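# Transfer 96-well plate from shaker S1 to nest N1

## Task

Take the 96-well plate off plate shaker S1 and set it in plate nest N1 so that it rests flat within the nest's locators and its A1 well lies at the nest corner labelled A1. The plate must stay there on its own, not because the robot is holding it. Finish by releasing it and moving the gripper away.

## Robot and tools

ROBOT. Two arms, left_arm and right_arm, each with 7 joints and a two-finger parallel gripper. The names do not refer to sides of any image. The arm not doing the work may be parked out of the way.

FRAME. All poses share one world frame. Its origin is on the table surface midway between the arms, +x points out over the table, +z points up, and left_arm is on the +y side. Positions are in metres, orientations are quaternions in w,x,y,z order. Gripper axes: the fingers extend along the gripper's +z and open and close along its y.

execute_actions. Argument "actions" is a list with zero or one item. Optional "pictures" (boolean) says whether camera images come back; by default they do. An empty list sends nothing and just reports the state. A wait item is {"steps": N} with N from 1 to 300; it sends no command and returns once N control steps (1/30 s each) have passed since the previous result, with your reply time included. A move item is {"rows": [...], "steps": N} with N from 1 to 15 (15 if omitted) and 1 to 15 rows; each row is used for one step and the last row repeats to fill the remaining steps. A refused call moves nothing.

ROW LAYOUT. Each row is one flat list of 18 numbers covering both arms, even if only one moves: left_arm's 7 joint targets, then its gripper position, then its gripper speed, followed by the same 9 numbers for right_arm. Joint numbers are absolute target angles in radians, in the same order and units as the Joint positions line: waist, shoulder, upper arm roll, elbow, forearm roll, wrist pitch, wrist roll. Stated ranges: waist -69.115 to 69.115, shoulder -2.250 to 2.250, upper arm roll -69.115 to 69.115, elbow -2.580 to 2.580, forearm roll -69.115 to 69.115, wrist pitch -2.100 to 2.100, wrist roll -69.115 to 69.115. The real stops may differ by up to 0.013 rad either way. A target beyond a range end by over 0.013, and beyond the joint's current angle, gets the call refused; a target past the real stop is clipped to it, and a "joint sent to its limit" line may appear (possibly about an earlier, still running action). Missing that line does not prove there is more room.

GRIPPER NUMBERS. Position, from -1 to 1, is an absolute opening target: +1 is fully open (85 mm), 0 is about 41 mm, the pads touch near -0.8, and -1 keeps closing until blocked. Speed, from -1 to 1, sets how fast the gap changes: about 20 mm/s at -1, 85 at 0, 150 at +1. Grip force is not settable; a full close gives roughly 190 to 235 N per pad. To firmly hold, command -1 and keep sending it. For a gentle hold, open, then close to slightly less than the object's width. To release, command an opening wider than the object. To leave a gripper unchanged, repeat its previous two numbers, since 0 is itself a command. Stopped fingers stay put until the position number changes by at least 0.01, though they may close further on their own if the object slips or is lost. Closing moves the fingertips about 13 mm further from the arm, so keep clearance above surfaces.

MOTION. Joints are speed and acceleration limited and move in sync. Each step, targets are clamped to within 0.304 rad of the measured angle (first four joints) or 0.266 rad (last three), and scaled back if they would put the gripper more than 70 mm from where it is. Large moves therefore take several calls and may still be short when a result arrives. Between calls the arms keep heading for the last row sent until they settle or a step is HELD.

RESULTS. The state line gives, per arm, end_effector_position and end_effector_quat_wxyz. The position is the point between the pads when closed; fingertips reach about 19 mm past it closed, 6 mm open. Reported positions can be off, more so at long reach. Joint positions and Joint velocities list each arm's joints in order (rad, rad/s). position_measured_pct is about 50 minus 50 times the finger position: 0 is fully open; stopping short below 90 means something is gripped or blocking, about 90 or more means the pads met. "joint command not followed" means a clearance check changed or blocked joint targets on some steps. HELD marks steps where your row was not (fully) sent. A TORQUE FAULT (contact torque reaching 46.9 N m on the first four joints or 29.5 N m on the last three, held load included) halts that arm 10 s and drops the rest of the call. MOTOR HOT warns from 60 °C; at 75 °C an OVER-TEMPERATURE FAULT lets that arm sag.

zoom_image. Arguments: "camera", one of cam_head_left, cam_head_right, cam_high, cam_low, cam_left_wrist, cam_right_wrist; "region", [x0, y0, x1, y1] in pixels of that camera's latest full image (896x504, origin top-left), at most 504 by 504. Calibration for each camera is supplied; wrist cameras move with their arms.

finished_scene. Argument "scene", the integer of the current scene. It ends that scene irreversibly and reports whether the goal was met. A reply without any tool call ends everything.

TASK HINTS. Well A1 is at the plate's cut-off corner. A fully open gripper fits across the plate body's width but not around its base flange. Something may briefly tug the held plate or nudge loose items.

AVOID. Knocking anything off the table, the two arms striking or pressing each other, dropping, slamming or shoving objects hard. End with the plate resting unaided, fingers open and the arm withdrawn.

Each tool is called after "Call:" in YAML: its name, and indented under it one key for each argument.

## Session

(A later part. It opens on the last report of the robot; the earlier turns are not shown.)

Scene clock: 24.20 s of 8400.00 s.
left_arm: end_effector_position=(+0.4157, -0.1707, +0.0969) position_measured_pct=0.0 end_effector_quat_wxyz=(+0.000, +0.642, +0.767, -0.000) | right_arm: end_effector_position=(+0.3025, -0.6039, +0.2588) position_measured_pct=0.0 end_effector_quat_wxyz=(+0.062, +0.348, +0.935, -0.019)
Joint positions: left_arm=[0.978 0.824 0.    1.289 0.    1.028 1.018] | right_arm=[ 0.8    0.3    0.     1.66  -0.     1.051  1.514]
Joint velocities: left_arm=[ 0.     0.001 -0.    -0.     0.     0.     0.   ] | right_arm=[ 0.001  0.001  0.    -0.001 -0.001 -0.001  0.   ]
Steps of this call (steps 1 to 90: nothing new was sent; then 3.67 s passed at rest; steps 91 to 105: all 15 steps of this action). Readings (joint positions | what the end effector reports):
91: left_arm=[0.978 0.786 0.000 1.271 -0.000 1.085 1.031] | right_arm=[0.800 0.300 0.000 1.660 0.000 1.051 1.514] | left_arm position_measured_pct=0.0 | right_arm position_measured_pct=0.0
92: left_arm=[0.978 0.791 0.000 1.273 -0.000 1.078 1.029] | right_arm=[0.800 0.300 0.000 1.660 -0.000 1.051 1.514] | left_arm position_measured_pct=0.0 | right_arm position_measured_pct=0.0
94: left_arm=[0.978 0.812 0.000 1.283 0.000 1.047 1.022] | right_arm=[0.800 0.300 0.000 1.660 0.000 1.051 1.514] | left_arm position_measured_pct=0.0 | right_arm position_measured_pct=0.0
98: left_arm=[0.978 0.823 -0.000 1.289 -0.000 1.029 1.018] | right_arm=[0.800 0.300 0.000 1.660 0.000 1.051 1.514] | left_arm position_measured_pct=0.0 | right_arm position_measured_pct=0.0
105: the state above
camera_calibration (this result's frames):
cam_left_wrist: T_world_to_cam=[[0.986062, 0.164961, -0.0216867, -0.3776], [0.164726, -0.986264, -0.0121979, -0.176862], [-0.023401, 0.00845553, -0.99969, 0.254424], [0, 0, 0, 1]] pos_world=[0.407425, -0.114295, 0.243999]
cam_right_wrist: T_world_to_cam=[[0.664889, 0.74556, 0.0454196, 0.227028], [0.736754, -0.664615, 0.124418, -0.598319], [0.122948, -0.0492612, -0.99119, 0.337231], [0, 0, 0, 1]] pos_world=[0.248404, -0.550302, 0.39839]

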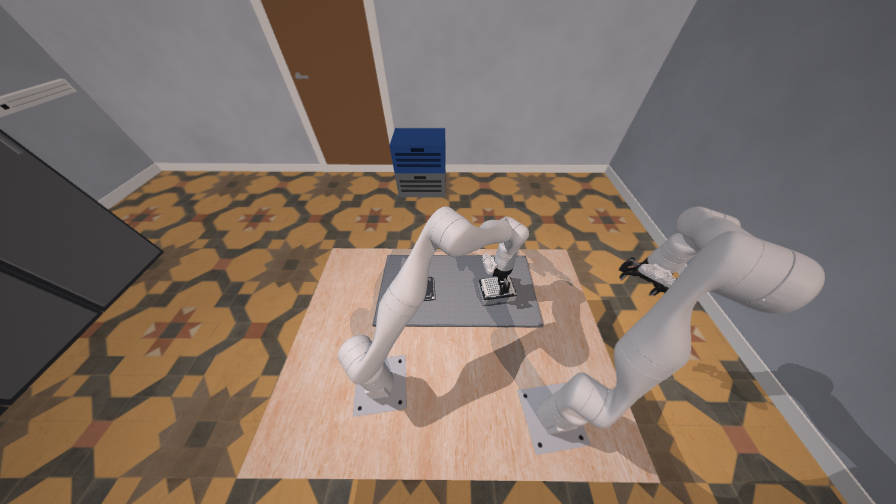

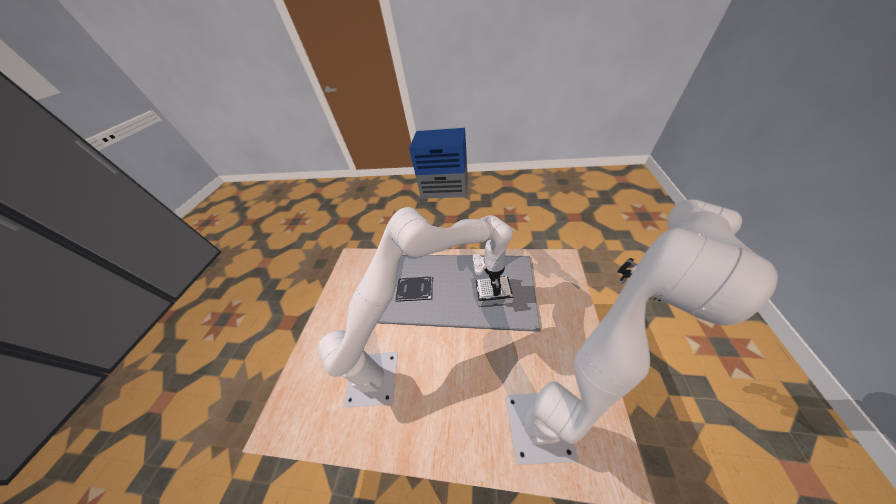

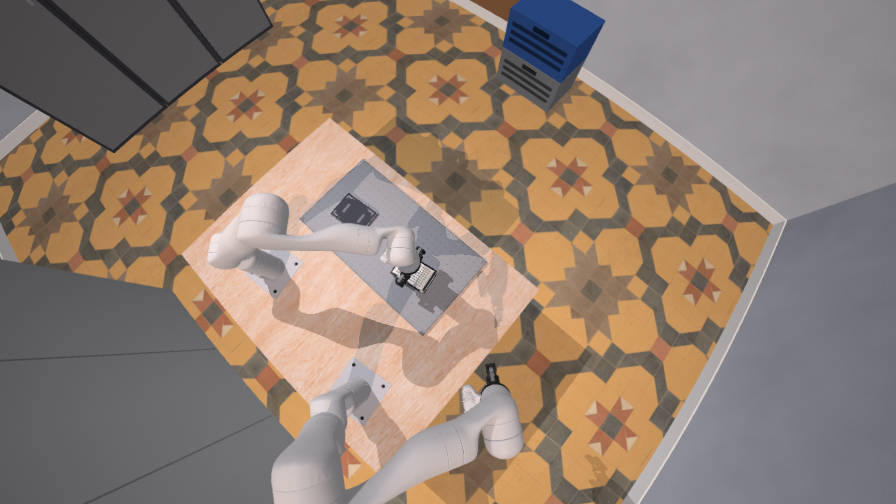

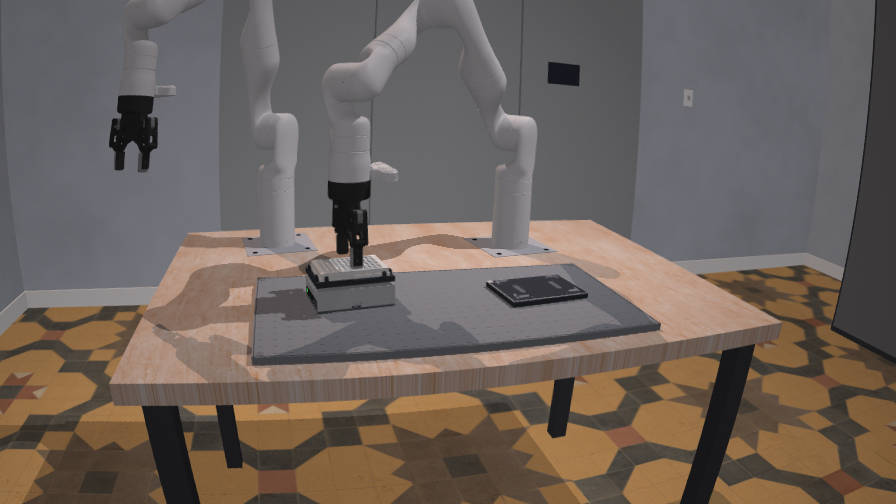

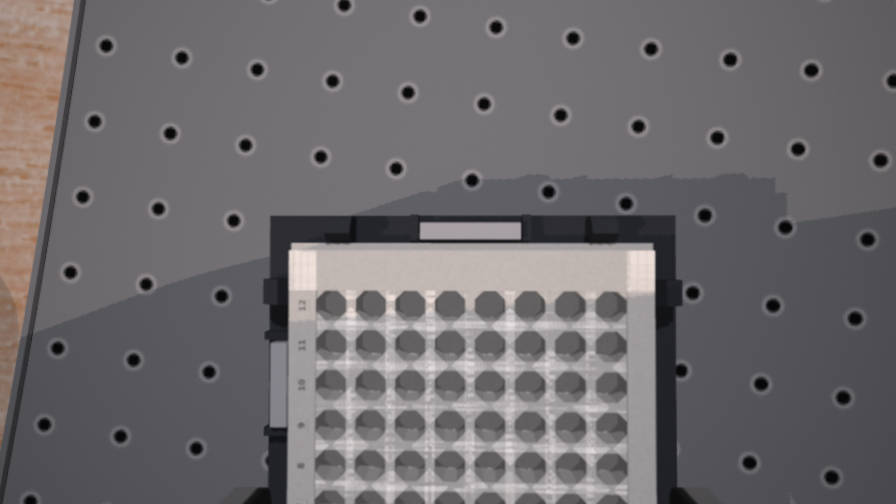

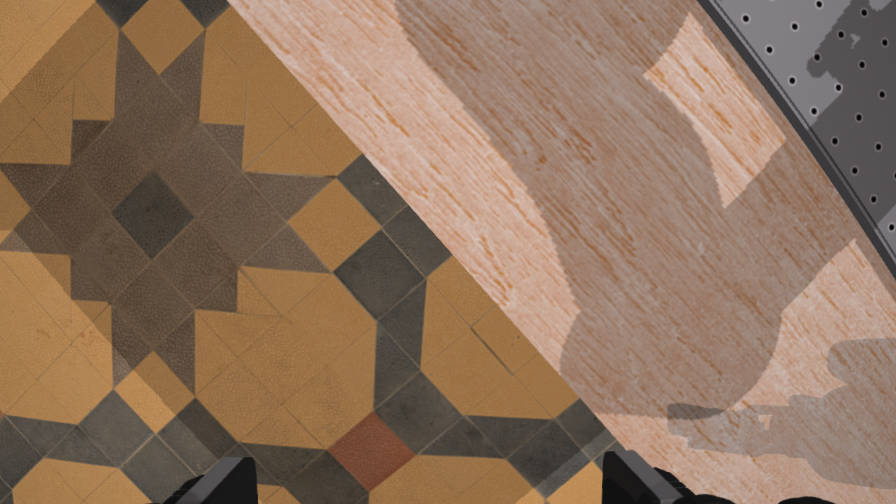

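Call:
execute_actions:
  actions:
    - {"rows":[[0.9772,0.83,0,1.2933,0,1.0183,1.018,1,0,0.8,0.3,0,1.66,0,1.051,1.514,1,0],[0.9772,0.83,0,1.2933,0,1.0183,1.018,1,0,0.8,0.3,0,1.66,0,1.051,1.514,1,0],[0.9772,0.83,0,1.2933,0,1.0183,1.018,1,0,0.8,0.3,0,1.66,0,1.051,1.514,1,0],[0.9772,0.8356,0,1.2973,0,1.0087,1.018,1,0,0.8,0.3,0,1.66,0,1.051,1.514,1,0],[0.9772,0.8356,0,1.2973,0,1.0087,1.018,1,0,0.8,0.3,0,1.66,0,1.051,1.514,1,0],[0.9772,0.8356,0,1.2973,0,1.0087,1.018,1,0,0.8,0.3,0,1.66,0,1.051,1.514,1,0],[0.9772,0.8413,0,1.3013,0,0.999,1.018,1,0,0.8,0.3,0,1.66,0,1.051,1.514,1,0]]}
  pictures: false

Call:
execute_actions:
  actions:
    - {"rows":[[0.9772,0.8413,0,1.3013,0,0.999,1.018,-1,-1,0.8,0.3,0,1.66,0,1.051,1.514,1,0]]}
  pictures: false

Call:
execute_actions:
  actions:
    - {"rows":[[0.9772,0.8356,0,1.2973,0,1.0087,1.018,-1,-1,0.8,0.3,0,1.66,0,1.051,1.514,1,0],[0.9772,0.8356,0,1.2973,0,1.0087,1.018,-1,-1,0.8,0.3,0,1.66,0,1.051,1.514,1,0],[0.9772,0.8356,0,1.2973,0,1.0087,1.018,-1,-1,0.8,0.3,0,1.66,0,1.051,1.514,1,0],[0.9772,0.8243,0,1.2893,0,1.028,1.018,-1,-1,0.8,0.3,0,1.66,0,1.051,1.514,1,0],[0.9772,0.8243,0,1.2893,0,1.028,1.018,-1,-1,0.8,0.3,0,1.66,0,1.051,1.514,1,0],[0.9772,0.8243,0,1.2893,0,1.028,1.018,-1,-1,0.8,0.3,0,1.66,0,1.051,1.514,1,0],[0.9772,0.7847,0,1.2605,0,1.0964,1.018,-1,-1,0.8,0.3,0,1.66,0,1.051,1.514,1,0]]}

Scene clock: 43.83 s of 8400.00 s.
left_arm: end_effector_position=(+0.4161, -0.1704, +0.0839) position_measured_pct=0.0 end_effector_quat_wxyz=(+0.000, +0.642, +0.767, -0.000) | right_arm: end_effector_position=(+0.3025, -0.6039, +0.2588) position_measured_pct=0.0 end_effector_quat_wxyz=(+0.062, +0.348, +0.935, -0.019)
Joint positions: left_arm=[ 0.977  0.841 -0.     1.301  0.     0.999  1.018] | right_arm=[0.8   0.3   0.    1.66  0.    1.051 1.514]
Joint velocities: left_arm=[ 0.     0.001 -0.001  0.     0.    -0.001  0.   ] | right_arm=[ 0.     0.     0.    -0.001 -0.    -0.    -0.   ]
Steps of this call (steps 1 to 15: the robot went on to your last target; steps 16 to 90: nothing new was sent; then 16.13 s passed at rest; steps 91 to 105: all 15 steps of this action). Readings (joint positions | what the end effector reports):
91: left_arm=[0.978 0.825 0.000 1.290 0.000 1.027 1.018] | right_arm=[0.800 0.300 0.000 1.660 0.000 1.051 1.514] | left_arm position_measured_pct=0.0 | right_arm position_measured_pct=0.0
92: left_arm=[0.978 0.827 0.000 1.291 0.000 1.023 1.018] | right_arm=[0.800 0.300 0.000 1.660 0.000 1.051 1.514] | left_arm position_measured_pct=0.0 | right_arm position_measured_pct=0.0
94: left_arm=[0.977 0.830 -0.000 1.293 -0.000 1.018 1.018] | right_arm=[0.800 0.300 0.000 1.660 0.000 1.051 1.514] | left_arm position_measured_pct=0.0 | right_arm position_measured_pct=0.0
98: left_arm=[0.977 0.838 0.000 1.299 -0.000 1.005 1.018] | right_arm=[0.800 0.300 0.000 1.660 0.000 1.051 1.514] | left_arm position_measured_pct=0.0 | right_arm position_measured_pct=0.0
105: the state above

Scene clock: 44.33 s of 8400.00 s.
left_arm: end_effector_position=(+0.4162, -0.1707, +0.0854) position_measured_pct=6.7 end_effector_quat_wxyz=(+0.001, +0.642, +0.767, -0.000) | right_arm: end_effector_position=(+0.3025, -0.6039, +0.2588) position_measured_pct=0.0 end_effector_quat_wxyz=(+0.062, +0.348, +0.935, -0.019)
Joint positions: left_arm=[ 0.977  0.839  0.     1.301 -0.     1.     1.018] | right_arm=[ 0.8    0.3    0.     1.66  -0.     1.051  1.514]
Joint velocities: left_arm=[ 0.    -0.006  0.001 -0.     0.001  0.002 -0.001] | right_arm=[ 0.    -0.    -0.    -0.001  0.001  0.001 -0.   ]
Steps of this call (steps 1 to 15: all 15 steps of this action). Readings (joint positions | what the end effector reports):
1: left_arm=[0.977 0.841 -0.000 1.301 0.000 0.999 1.018] | right_arm=[0.800 0.300 0.000 1.660 0.000 1.051 1.514] | left_arm position_measured_pct=0.0 | right_arm position_measured_pct=0.0
2: left_arm=[0.977 0.841 0.000 1.301 0.000 0.999 1.018] | right_arm=[0.800 0.300 0.000 1.660 0.000 1.051 1.514] | left_arm position_measured_pct=0.0 | right_arm position_measured_pct=0.0
4: left_arm=[0.977 0.841 -0.000 1.301 -0.000 0.999 1.018] | right_arm=[0.800 0.300 0.000 1.660 0.000 1.051 1.514] | left_arm position_measured_pct=1.2 | right_arm position_measured_pct=0.0
8: left_arm=[0.977 0.840 0.000 1.301 -0.000 0.999 1.018] | right_arm=[0.800 0.300 0.000 1.660 -0.000 1.051 1.514] | left_arm position_measured_pct=3.6 | right_arm position_measured_pct=0.0
15: the state above

Scene clock: 44.83 s of 8400.00 s.
left_arm: end_effector_position=(+0.4153, -0.1696, +0.1272) position_measured_pct=11.1 end_effector_quat_wxyz=(-0.000, +0.642, +0.767, +0.000) | right_arm: end_effector_position=(+0.3025, -0.6039, +0.2588) position_measured_pct=0.0 end_effector_quat_wxyz=(+0.062, +0.348, +0.935, -0.019)
Joint positions: left_arm=[0.977 0.785 0.    1.261 0.    1.096 1.018] | right_arm=[ 0.8    0.3    0.     1.66  -0.     1.051  1.514]
Joint velocities: left_arm=[-0.    -0.008  0.001 -0.001 -0.001  0.008  0.001] | right_arm=[ 0.    -0.001  0.    -0.001 -0.     0.001 -0.   ]
Steps of this call (steps 1 to 15: all 15 steps of this action). Readings (joint positions | what the end effector reports):
1: left_arm=[0.977 0.838 0.000 1.300 -0.000 1.001 1.018] | right_arm=[0.800 0.300 0.000 1.660 0.000 1.051 1.514] | left_arm position_measured_pct=7.1 | right_arm position_measured_pct=0.0
2: left_arm=[0.977 0.836 0.000 1.299 -0.000 1.004 1.018] | right_arm=[0.800 0.300 0.000 1.660 0.000 1.051 1.514] | left_arm position_measured_pct=7.5 | right_arm position_measured_pct=0.0
4: left_arm=[0.977 0.834 0.000 1.297 0.000 1.009 1.018] | right_arm=[0.800 0.300 0.000 1.660 0.000 1.051 1.514] | left_arm position_measured_pct=8.3 | right_arm position_measured_pct=0.0
8: left_arm=[0.977 0.817 -0.000 1.285 0.000 1.039 1.018] | right_arm=[0.800 0.300 0.000 1.660 0.000 1.051 1.514] | left_arm position_measured_pct=9.5 | right_arm position_measured_pct=0.0
15: the state above
camera_calibration (this result's frames):
cam_left_wrist: T_world_to_cam=[[0.985926, 0.165718, -0.0220649, -0.376462], [0.165468, -0.986133, -0.0127462, -0.175506], [-0.0238712, 0.00891583, -0.999675, 0.284906], [0, 0, 0, 1]] pos_world=[0.407006, -0.113226, 0.27427]
cam_right_wrist: T_world_to_cam=[[0.664889, 0.74556, 0.0454196, 0.227028], [0.736754, -0.664615, 0.124418, -0.598319], [0.122948, -0.0492612, -0.99119, 0.337231], [0, 0, 0, 1]] pos_world=[0.248404, -0.550302, 0.39839]

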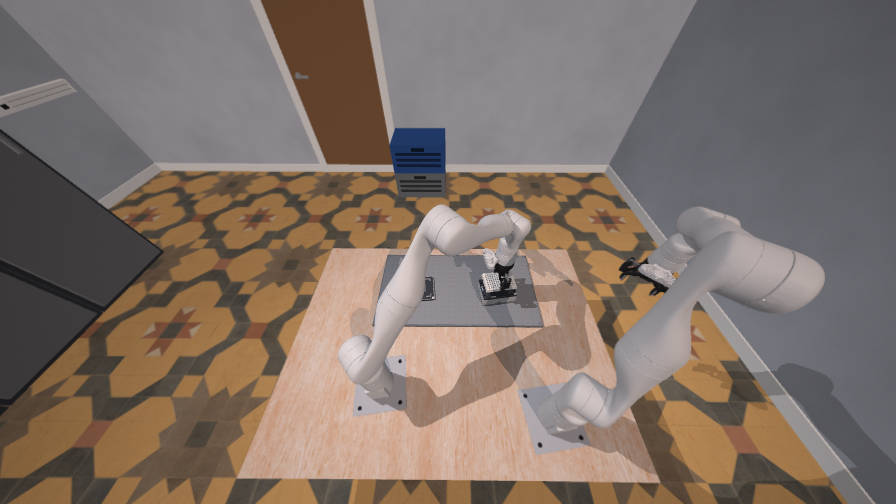

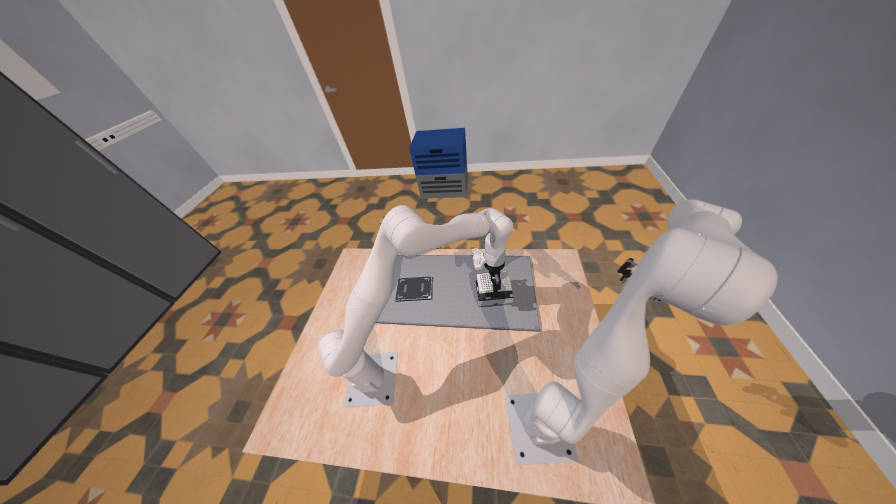

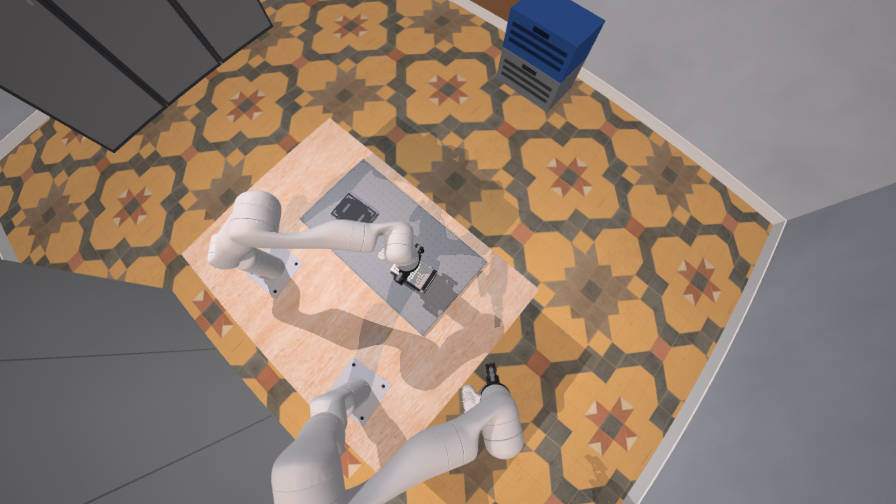

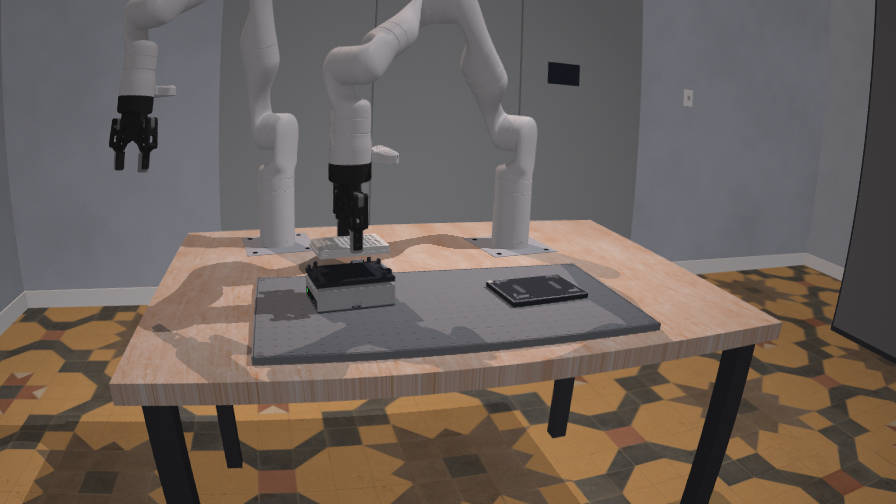

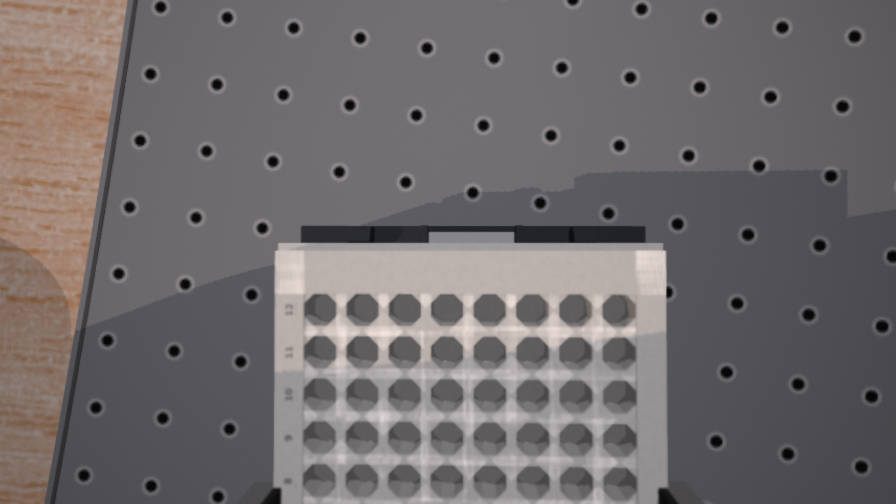

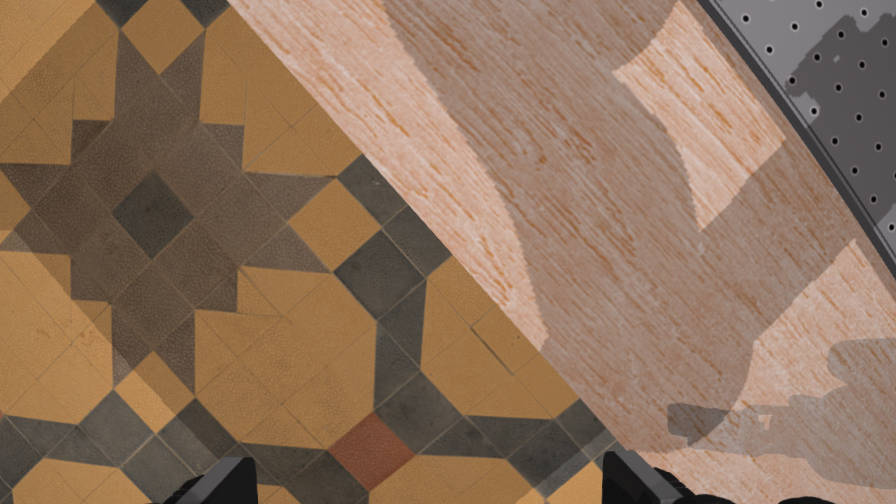

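Call:
execute_actions:
  actions:
    - {"rows":[[0.68,0.57,0,1.56,0,1.01,0.75,-1,-1,0.8,0.3,0,1.66,0,1.051,1.514,1,0]]}
  pictures: false

Call:
execute_actions:
  actions:
    - {"rows":[[0.42,0.5,0,1.85,0,0.79,0.45,-1,-1,0.8,0.3,0,1.66,0,1.051,1.514,1,0]]}
  pictures: false

Call:
execute_actions:
  actions:
    - {"rows":[[0.306,0.577,0,2.0169,0,0.5477,0.289,-1,-1,0.8,0.3,0,1.66,0,1.051,1.514,1,0]]}
  pictures: false

Call:
execute_actions:
  actions:
    - {"steps":15}

Scene clock: 54.40 s of 8400.00 s.
left_arm: end_effector_position=(+0.4590, -0.0091, +0.1588) position_measured_pct=11.1 end_effector_quat_wxyz=(+0.000, +0.632, +0.775, +0.001) | right_arm: end_effector_position=(+0.3025, -0.6039, +0.2588) position_measured_pct=0.0 end_effector_quat_wxyz=(+0.062, +0.348, +0.935, -0.019)
Joint positions: left_arm=[ 0.699  0.584 -0.003  1.542 -0.001  1.015  0.764] | right_arm=[0.8   0.3   0.    1.66  0.    1.051 1.514]
Joint velocities: left_arm=[-0.309 -0.221 -0.018  0.35  -0.006 -0.098 -0.325] | right_arm=[ 0.001  0.    -0.     0.    -0.    -0.001  0.   ]
Steps of this call (steps 1 to 15: the robot went on to your last target; steps 16 to 90: nothing new was sent; then 6.07 s passed at rest; steps 91 to 105: all 15 steps of this action). Readings (joint positions | what the end effector reports):
91: left_arm=[0.976 0.784 0.000 1.262 0.000 1.096 1.017] | right_arm=[0.800 0.300 0.000 1.660 -0.000 1.051 1.514] | left_arm position_measured_pct=11.1 | right_arm position_measured_pct=0.0
92: left_arm=[0.969 0.779 0.002 1.268 0.001 1.094 1.013] | right_arm=[0.800 0.300 0.000 1.660 -0.000 1.051 1.514] | left_arm position_measured_pct=11.1 | right_arm position_measured_pct=0.0
94: left_arm=[0.940 0.757 0.004 1.295 0.002 1.086 0.990] | right_arm=[0.800 0.300 0.000 1.660 0.000 1.051 1.514] | left_arm position_measured_pct=11.1 | right_arm position_measured_pct=0.0
98: left_arm=[0.845 0.688 0.001 1.390 0.000 1.059 0.904] | right_arm=[0.800 0.300 0.000 1.660 0.000 1.051 1.514] | left_arm position_measured_pct=11.1 | right_arm position_measured_pct=0.0
105: the state above

Scene clock: 54.90 s of 8400.00 s.
left_arm: end_effector_position=(+0.4507, +0.1318, +0.1212) position_measured_pct=11.1 end_effector_quat_wxyz=(-0.000, +0.648, +0.762, +0.001) | right_arm: end_effector_position=(+0.3025, -0.6039, +0.2588) position_measured_pct=0.0 end_effector_quat_wxyz=(+0.062, +0.348, +0.935, -0.019)
Joint positions: left_arm=[ 0.428  0.503 -0.002  1.847 -0.001  0.792  0.451] | right_arm=[ 0.8    0.3    0.     1.66  -0.     1.051  1.514]
Joint velocities: left_arm=[-0.044 -0.011  0.015  0.053  0.007 -0.041 -0.047] | right_arm=[-0.    -0.001 -0.    -0.001 -0.001  0.001  0.   ]
Steps of this call (steps 1 to 15: all 15 steps of this action). Readings (joint positions | what the end effector reports):
1: left_arm=[0.688 0.578 -0.002 1.553 -0.001 1.012 0.754] | right_arm=[0.800 0.300 0.000 1.660 0.000 1.051 1.514] | left_arm position_measured_pct=11.1 | right_arm position_measured_pct=0.0
2: left_arm=[0.673 0.571 -0.000 1.568 0.000 1.005 0.742] | right_arm=[0.800 0.300 0.000 1.660 -0.000 1.051 1.514] | left_arm position_measured_pct=11.1 | right_arm position_measured_pct=0.0
4: left_arm=[0.628 0.557 0.002 1.613 0.001 0.978 0.703] | right_arm=[0.800 0.300 0.000 1.660 0.000 1.051 1.514] | left_arm position_measured_pct=11.1 | right_arm position_measured_pct=0.0
8: left_arm=[0.527 0.530 -0.000 1.727 -0.000 0.888 0.583] | right_arm=[0.800 0.300 0.000 1.660 0.000 1.051 1.514] | left_arm position_measured_pct=11.1 | right_arm position_measured_pct=0.0
15: the state above

Scene clock: 55.40 s of 8400.00 s.
left_arm: end_effector_position=(+0.4325, +0.1851, +0.0582) position_measured_pct=11.1 end_effector_quat_wxyz=(+0.000, +0.664, +0.747, +0.000) | right_arm: end_effector_position=(+0.3025, -0.6039, +0.2588) position_measured_pct=0.0 end_effector_quat_wxyz=(+0.062, +0.348, +0.935, -0.019)
Joint positions: left_arm=[ 0.308  0.576 -0.     2.016  0.     0.548  0.289] | right_arm=[0.8   0.3   0.    1.66  0.    1.051 1.514]
Joint velocities: left_arm=[-0.021  0.008  0.003  0.008  0.001 -0.004 -0.   ] | right_arm=[ 0.    -0.    -0.    -0.001 -0.    -0.    -0.   ]
Steps of this call (steps 1 to 15: all 15 steps of this action). Readings (joint positions | what the end effector reports):
1: left_arm=[0.425 0.503 -0.001 1.849 -0.000 0.789 0.449] | right_arm=[0.800 0.300 0.000 1.660 0.000 1.051 1.514] | left_arm position_measured_pct=11.1 | right_arm position_measured_pct=0.0
2: left_arm=[0.419 0.506 0.001 1.855 0.000 0.781 0.445] | right_arm=[0.800 0.300 0.000 1.660 -0.000 1.051 1.514] | left_arm position_measured_pct=11.1 | right_arm position_measured_pct=0.0
4: left_arm=[0.396 0.519 0.002 1.883 0.001 0.742 0.419] | right_arm=[0.800 0.300 0.000 1.660 0.000 1.051 1.514] | left_arm position_measured_pct=11.1 | right_arm position_measured_pct=0.0
8: left_arm=[0.331 0.561 -0.001 1.979 -0.000 0.603 0.325] | right_arm=[0.800 0.300 0.000 1.660 0.000 1.051 1.514] | left_arm position_measured_pct=11.1 | right_arm position_measured_pct=0.0
15: the state above

Scene clock: 55.90 s of 8400.00 s.
left_arm: end_effector_position=(+0.4324, +0.1860, +0.0578) position_measured_pct=11.1 end_effector_quat_wxyz=(+0.000, +0.664, +0.748, +0.000) | right_arm: end_effector_position=(+0.3025, -0.6039, +0.2588) position_measured_pct=0.0 end_effector_quat_wxyz=(+0.062, +0.348, +0.935, -0.019)
Joint positions: left_arm=[ 0.306  0.577 -0.     2.017 -0.     0.548  0.289] | right_arm=[0.8   0.3   0.    1.66  0.    1.051 1.514]
Joint velocities: left_arm=[-0.     0.     0.001 -0.     0.001  0.    -0.   ] | right_arm=[ 0.    -0.001 -0.     0.001 -0.     0.001 -0.   ]
Steps of this call (steps 1 to 15: the robot went on to your last target). Readings (joint positions | what the end effector reports):
1: left_arm=[0.308 0.576 -0.000 2.017 -0.000 0.548 0.289] | right_arm=[0.800 0.300 0.000 1.660 0.000 1.051 1.514] | left_arm position_measured_pct=11.1 | right_arm position_measured_pct=0.0
2: left_arm=[0.307 0.577 -0.000 2.017 -0.000 0.548 0.289] | right_arm=[0.800 0.300 0.000 1.660 -0.000 1.051 1.514] | left_arm position_measured_pct=11.1 | right_arm position_measured_pct=0.0
4: left_arm=[0.307 0.577 -0.000 2.017 -0.000 0.548 0.289] | right_arm=[0.800 0.300 0.000 1.660 0.000 1.051 1.514] | left_arm position_measured_pct=11.1 | right_arm position_measured_pct=0.0
8: left_arm=[0.306 0.577 -0.000 2.017 -0.000 0.548 0.289] | right_arm=[0.800 0.300 0.000 1.660 0.000 1.051 1.514] | left_arm position_measured_pct=11.1 | right_arm position_measured_pct=0.0
15: the state above
All arms were judged still, so your last target was given up. Only a new action makes them travel on or press farther. Fingers that are still opening or closing keep moving.
camera_calibration (this result's frames):
cam_left_wrist: T_world_to_cam=[[0.99386, 0.108493, -0.0217392, -0.446579], [0.108244, -0.994048, -0.0122872, 0.197645], [-0.0229429, 0.00985862, -0.999688, 0.2122], [0, 0, 0, 1]] pos_world=[0.427311, 0.242827, 0.204854]
cam_right_wrist: T_world_to_cam=[[0.664888, 0.745561, 0.0454193, 0.227028], [0.736755, -0.664615, 0.124418, -0.598319], [0.122948, -0.0492613, -0.99119, 0.337231], [0, 0, 0, 1]] pos_world=[0.248404, -0.550302, 0.39839]

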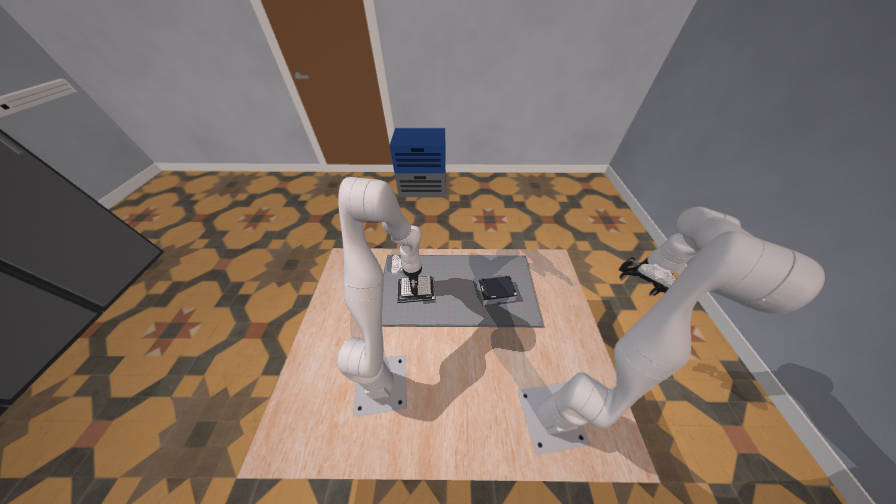

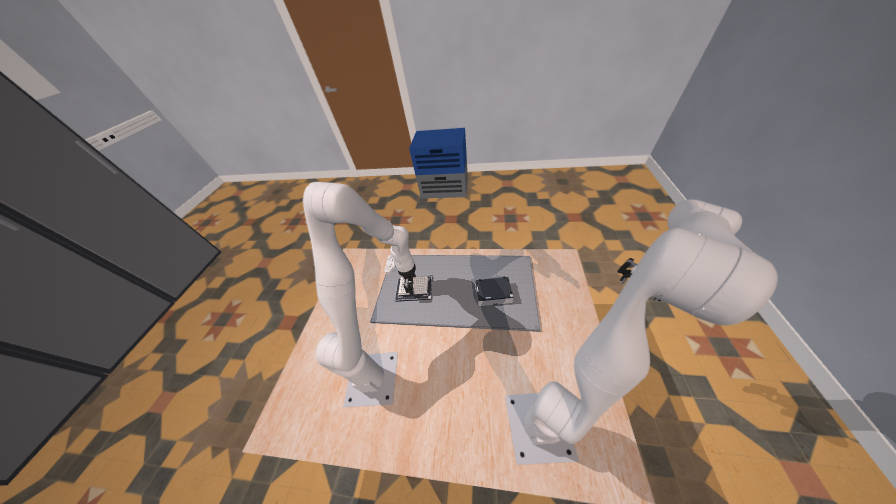

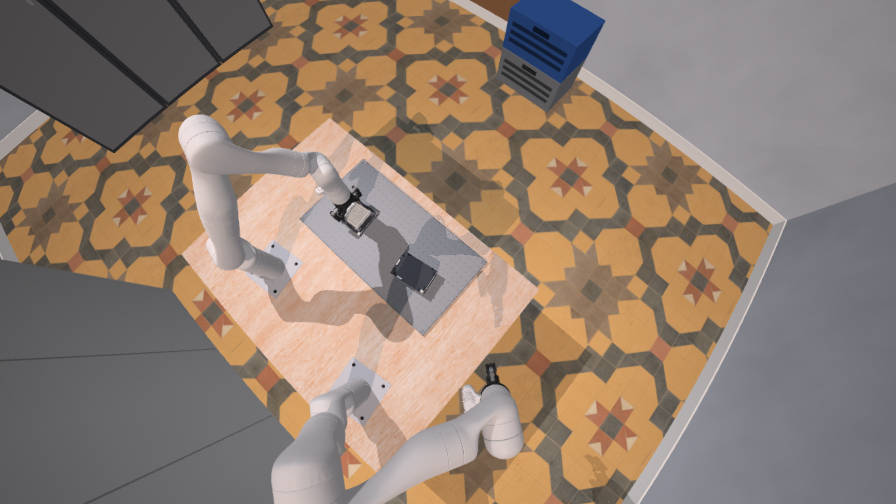

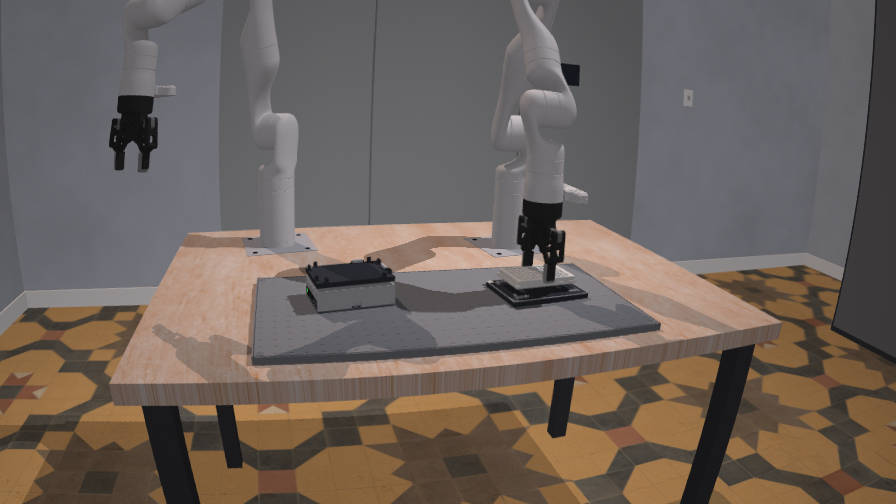

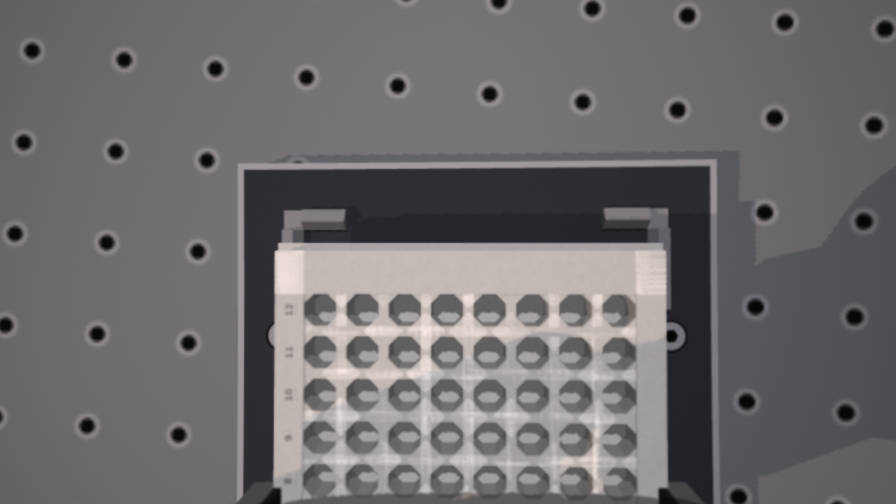

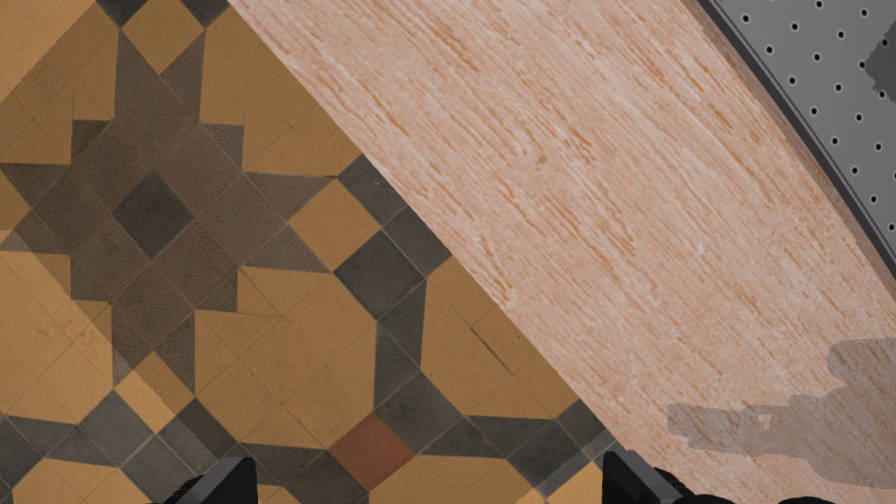

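Call:
execute_actions:
  actions:
    - {"rows":[[0.2953,0.5974,0,2.0225,0,0.5217,0.2813,-1,-1,0.8,0.3,0,1.66,0,1.051,1.514,1,0]]}

Scene clock: 64.27 s of 8400.00 s.
left_arm: end_effector_position=(+0.4334, +0.1901, +0.0489) position_measured_pct=11.1 end_effector_quat_wxyz=(+0.000, +0.662, +0.749, +0.000) | right_arm: end_effector_position=(+0.3025, -0.6039, +0.2588) position_measured_pct=0.0 end_effector_quat_wxyz=(+0.062, +0.348, +0.935, -0.019)
Joint positions: left_arm=[ 0.295  0.597 -0.     2.022 -0.     0.522  0.281] | right_arm=[0.8   0.3   0.    1.66  0.    1.051 1.514]
Joint velocities: left_arm=[-0.     0.001  0.001  0.    -0.    -0.001 -0.   ] | right_arm=[-0.    -0.     0.     0.001  0.     0.001  0.   ]
Steps of this call (steps 1 to 90: nothing new was sent; then 4.87 s passed at rest; steps 91 to 105: all 15 steps of this action). Readings (joint positions | what the end effector reports):
91: left_arm=[0.305 0.578 0.000 2.017 0.000 0.547 0.289] | right_arm=[0.800 0.300 0.000 1.660 0.000 1.051 1.514] | left_arm position_measured_pct=11.1 | right_arm position_measured_pct=0.0
92: left_arm=[0.302 0.584 0.001 2.018 0.000 0.540 0.287] | right_arm=[0.800 0.300 0.000 1.660 0.000 1.051 1.514] | left_arm position_measured_pct=11.1 | right_arm position_measured_pct=0.0
94: left_arm=[0.297 0.595 -0.000 2.022 -0.000 0.526 0.283] | right_arm=[0.800 0.300 0.000 1.660 0.000 1.051 1.514] | left_arm position_measured_pct=11.1 | right_arm position_measured_pct=0.0
98: left_arm=[0.296 0.596 -0.000 2.022 -0.000 0.522 0.281] | right_arm=[0.800 0.300 0.000 1.660 0.000 1.051 1.514] | left_arm position_measured_pct=11.1 | right_arm position_measured_pct=0.0
105: the state above
camera_calibration (this result's frames):
cam_left_wrist: T_world_to_cam=[[0.993536, 0.111433, -0.0216498, -0.448708], [0.111187, -0.993724, -0.0122651, 0.200128], [-0.0228806, 0.00977868, -0.99969, 0.203293], [0, 0, 0, 1]] pos_world=[0.428208, 0.246885, 0.19597]
cam_right_wrist: T_world_to_cam=[[0.664888, 0.745561, 0.0454193, 0.227028], [0.736755, -0.664615, 0.124418, -0.598319], [0.122948, -0.0492615, -0.99119, 0.337231], [0, 0, 0, 1]] pos_world=[0.248404, -0.550302, 0.39839]

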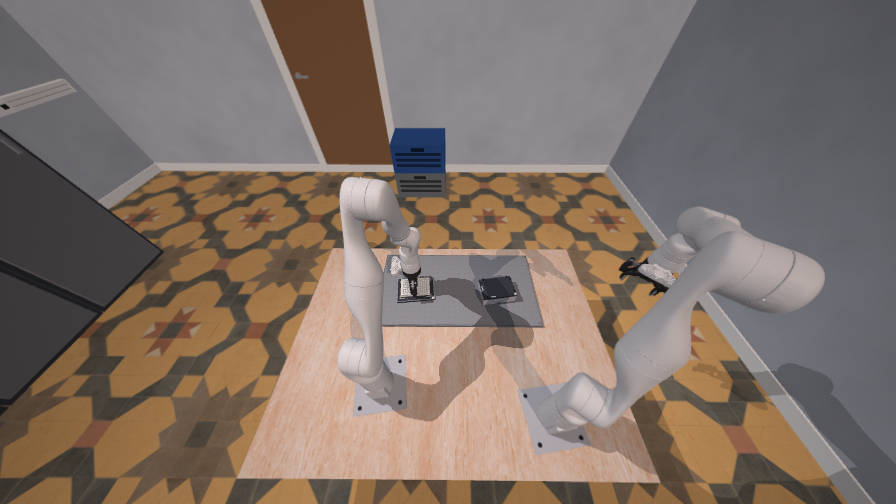

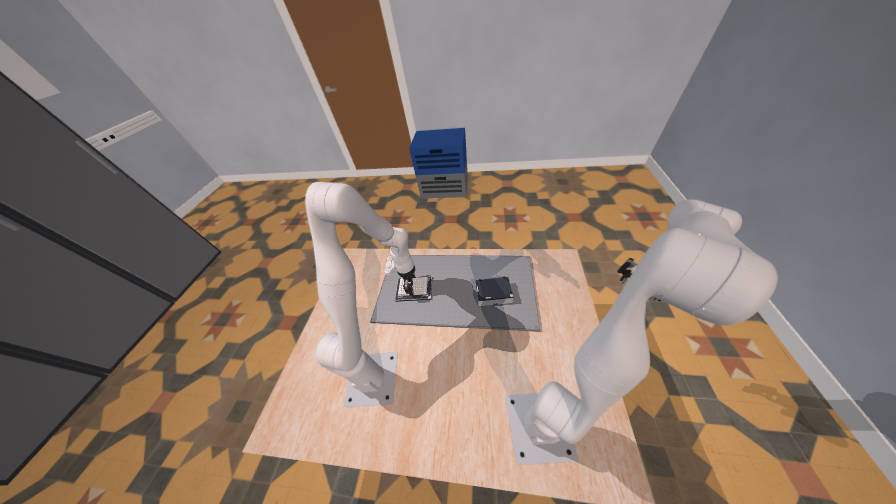

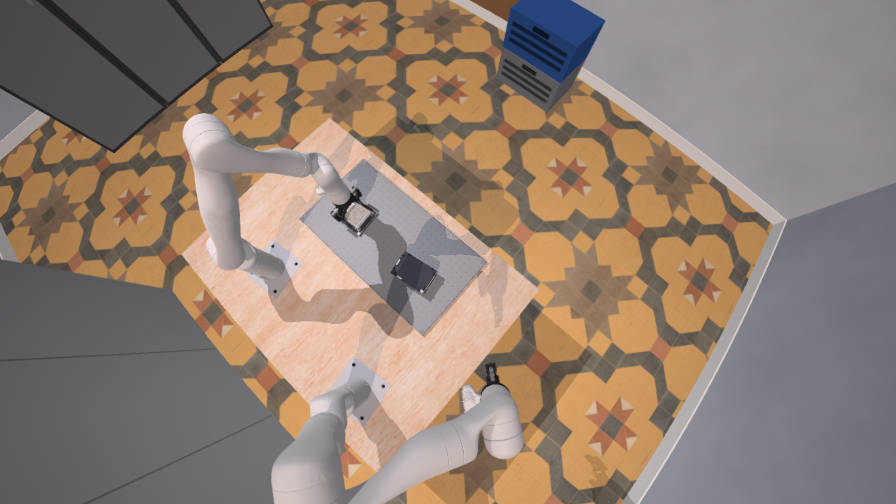

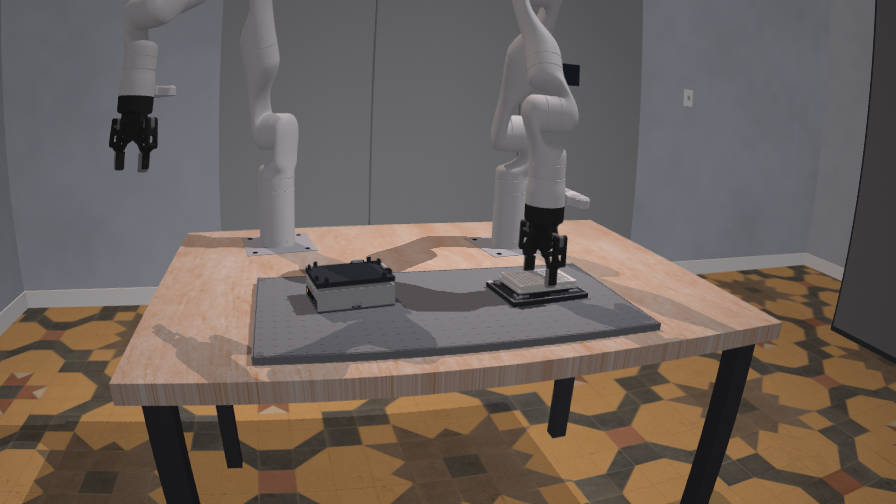

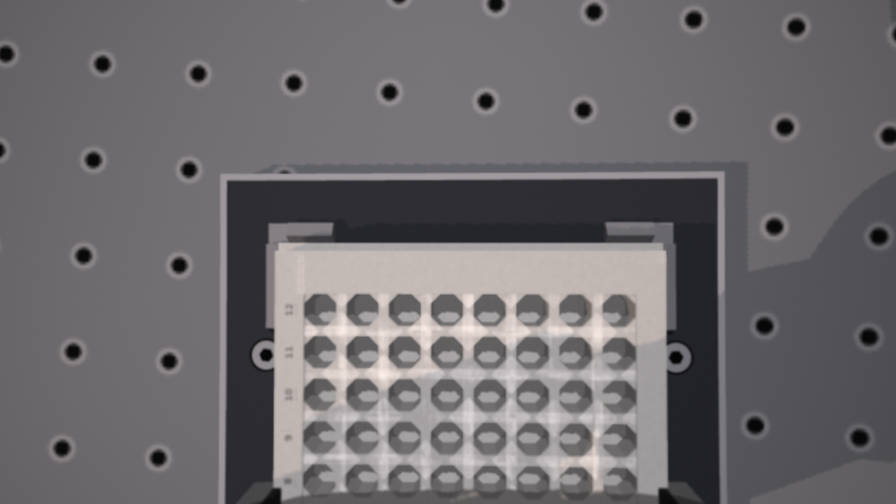

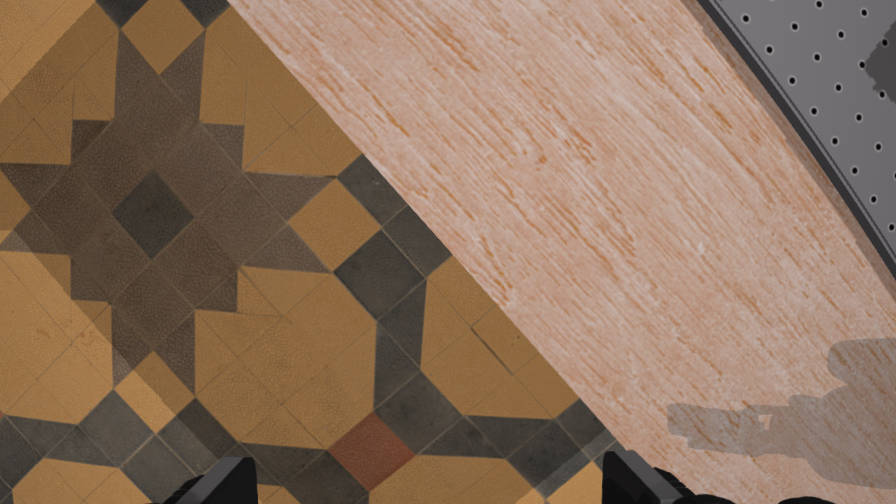

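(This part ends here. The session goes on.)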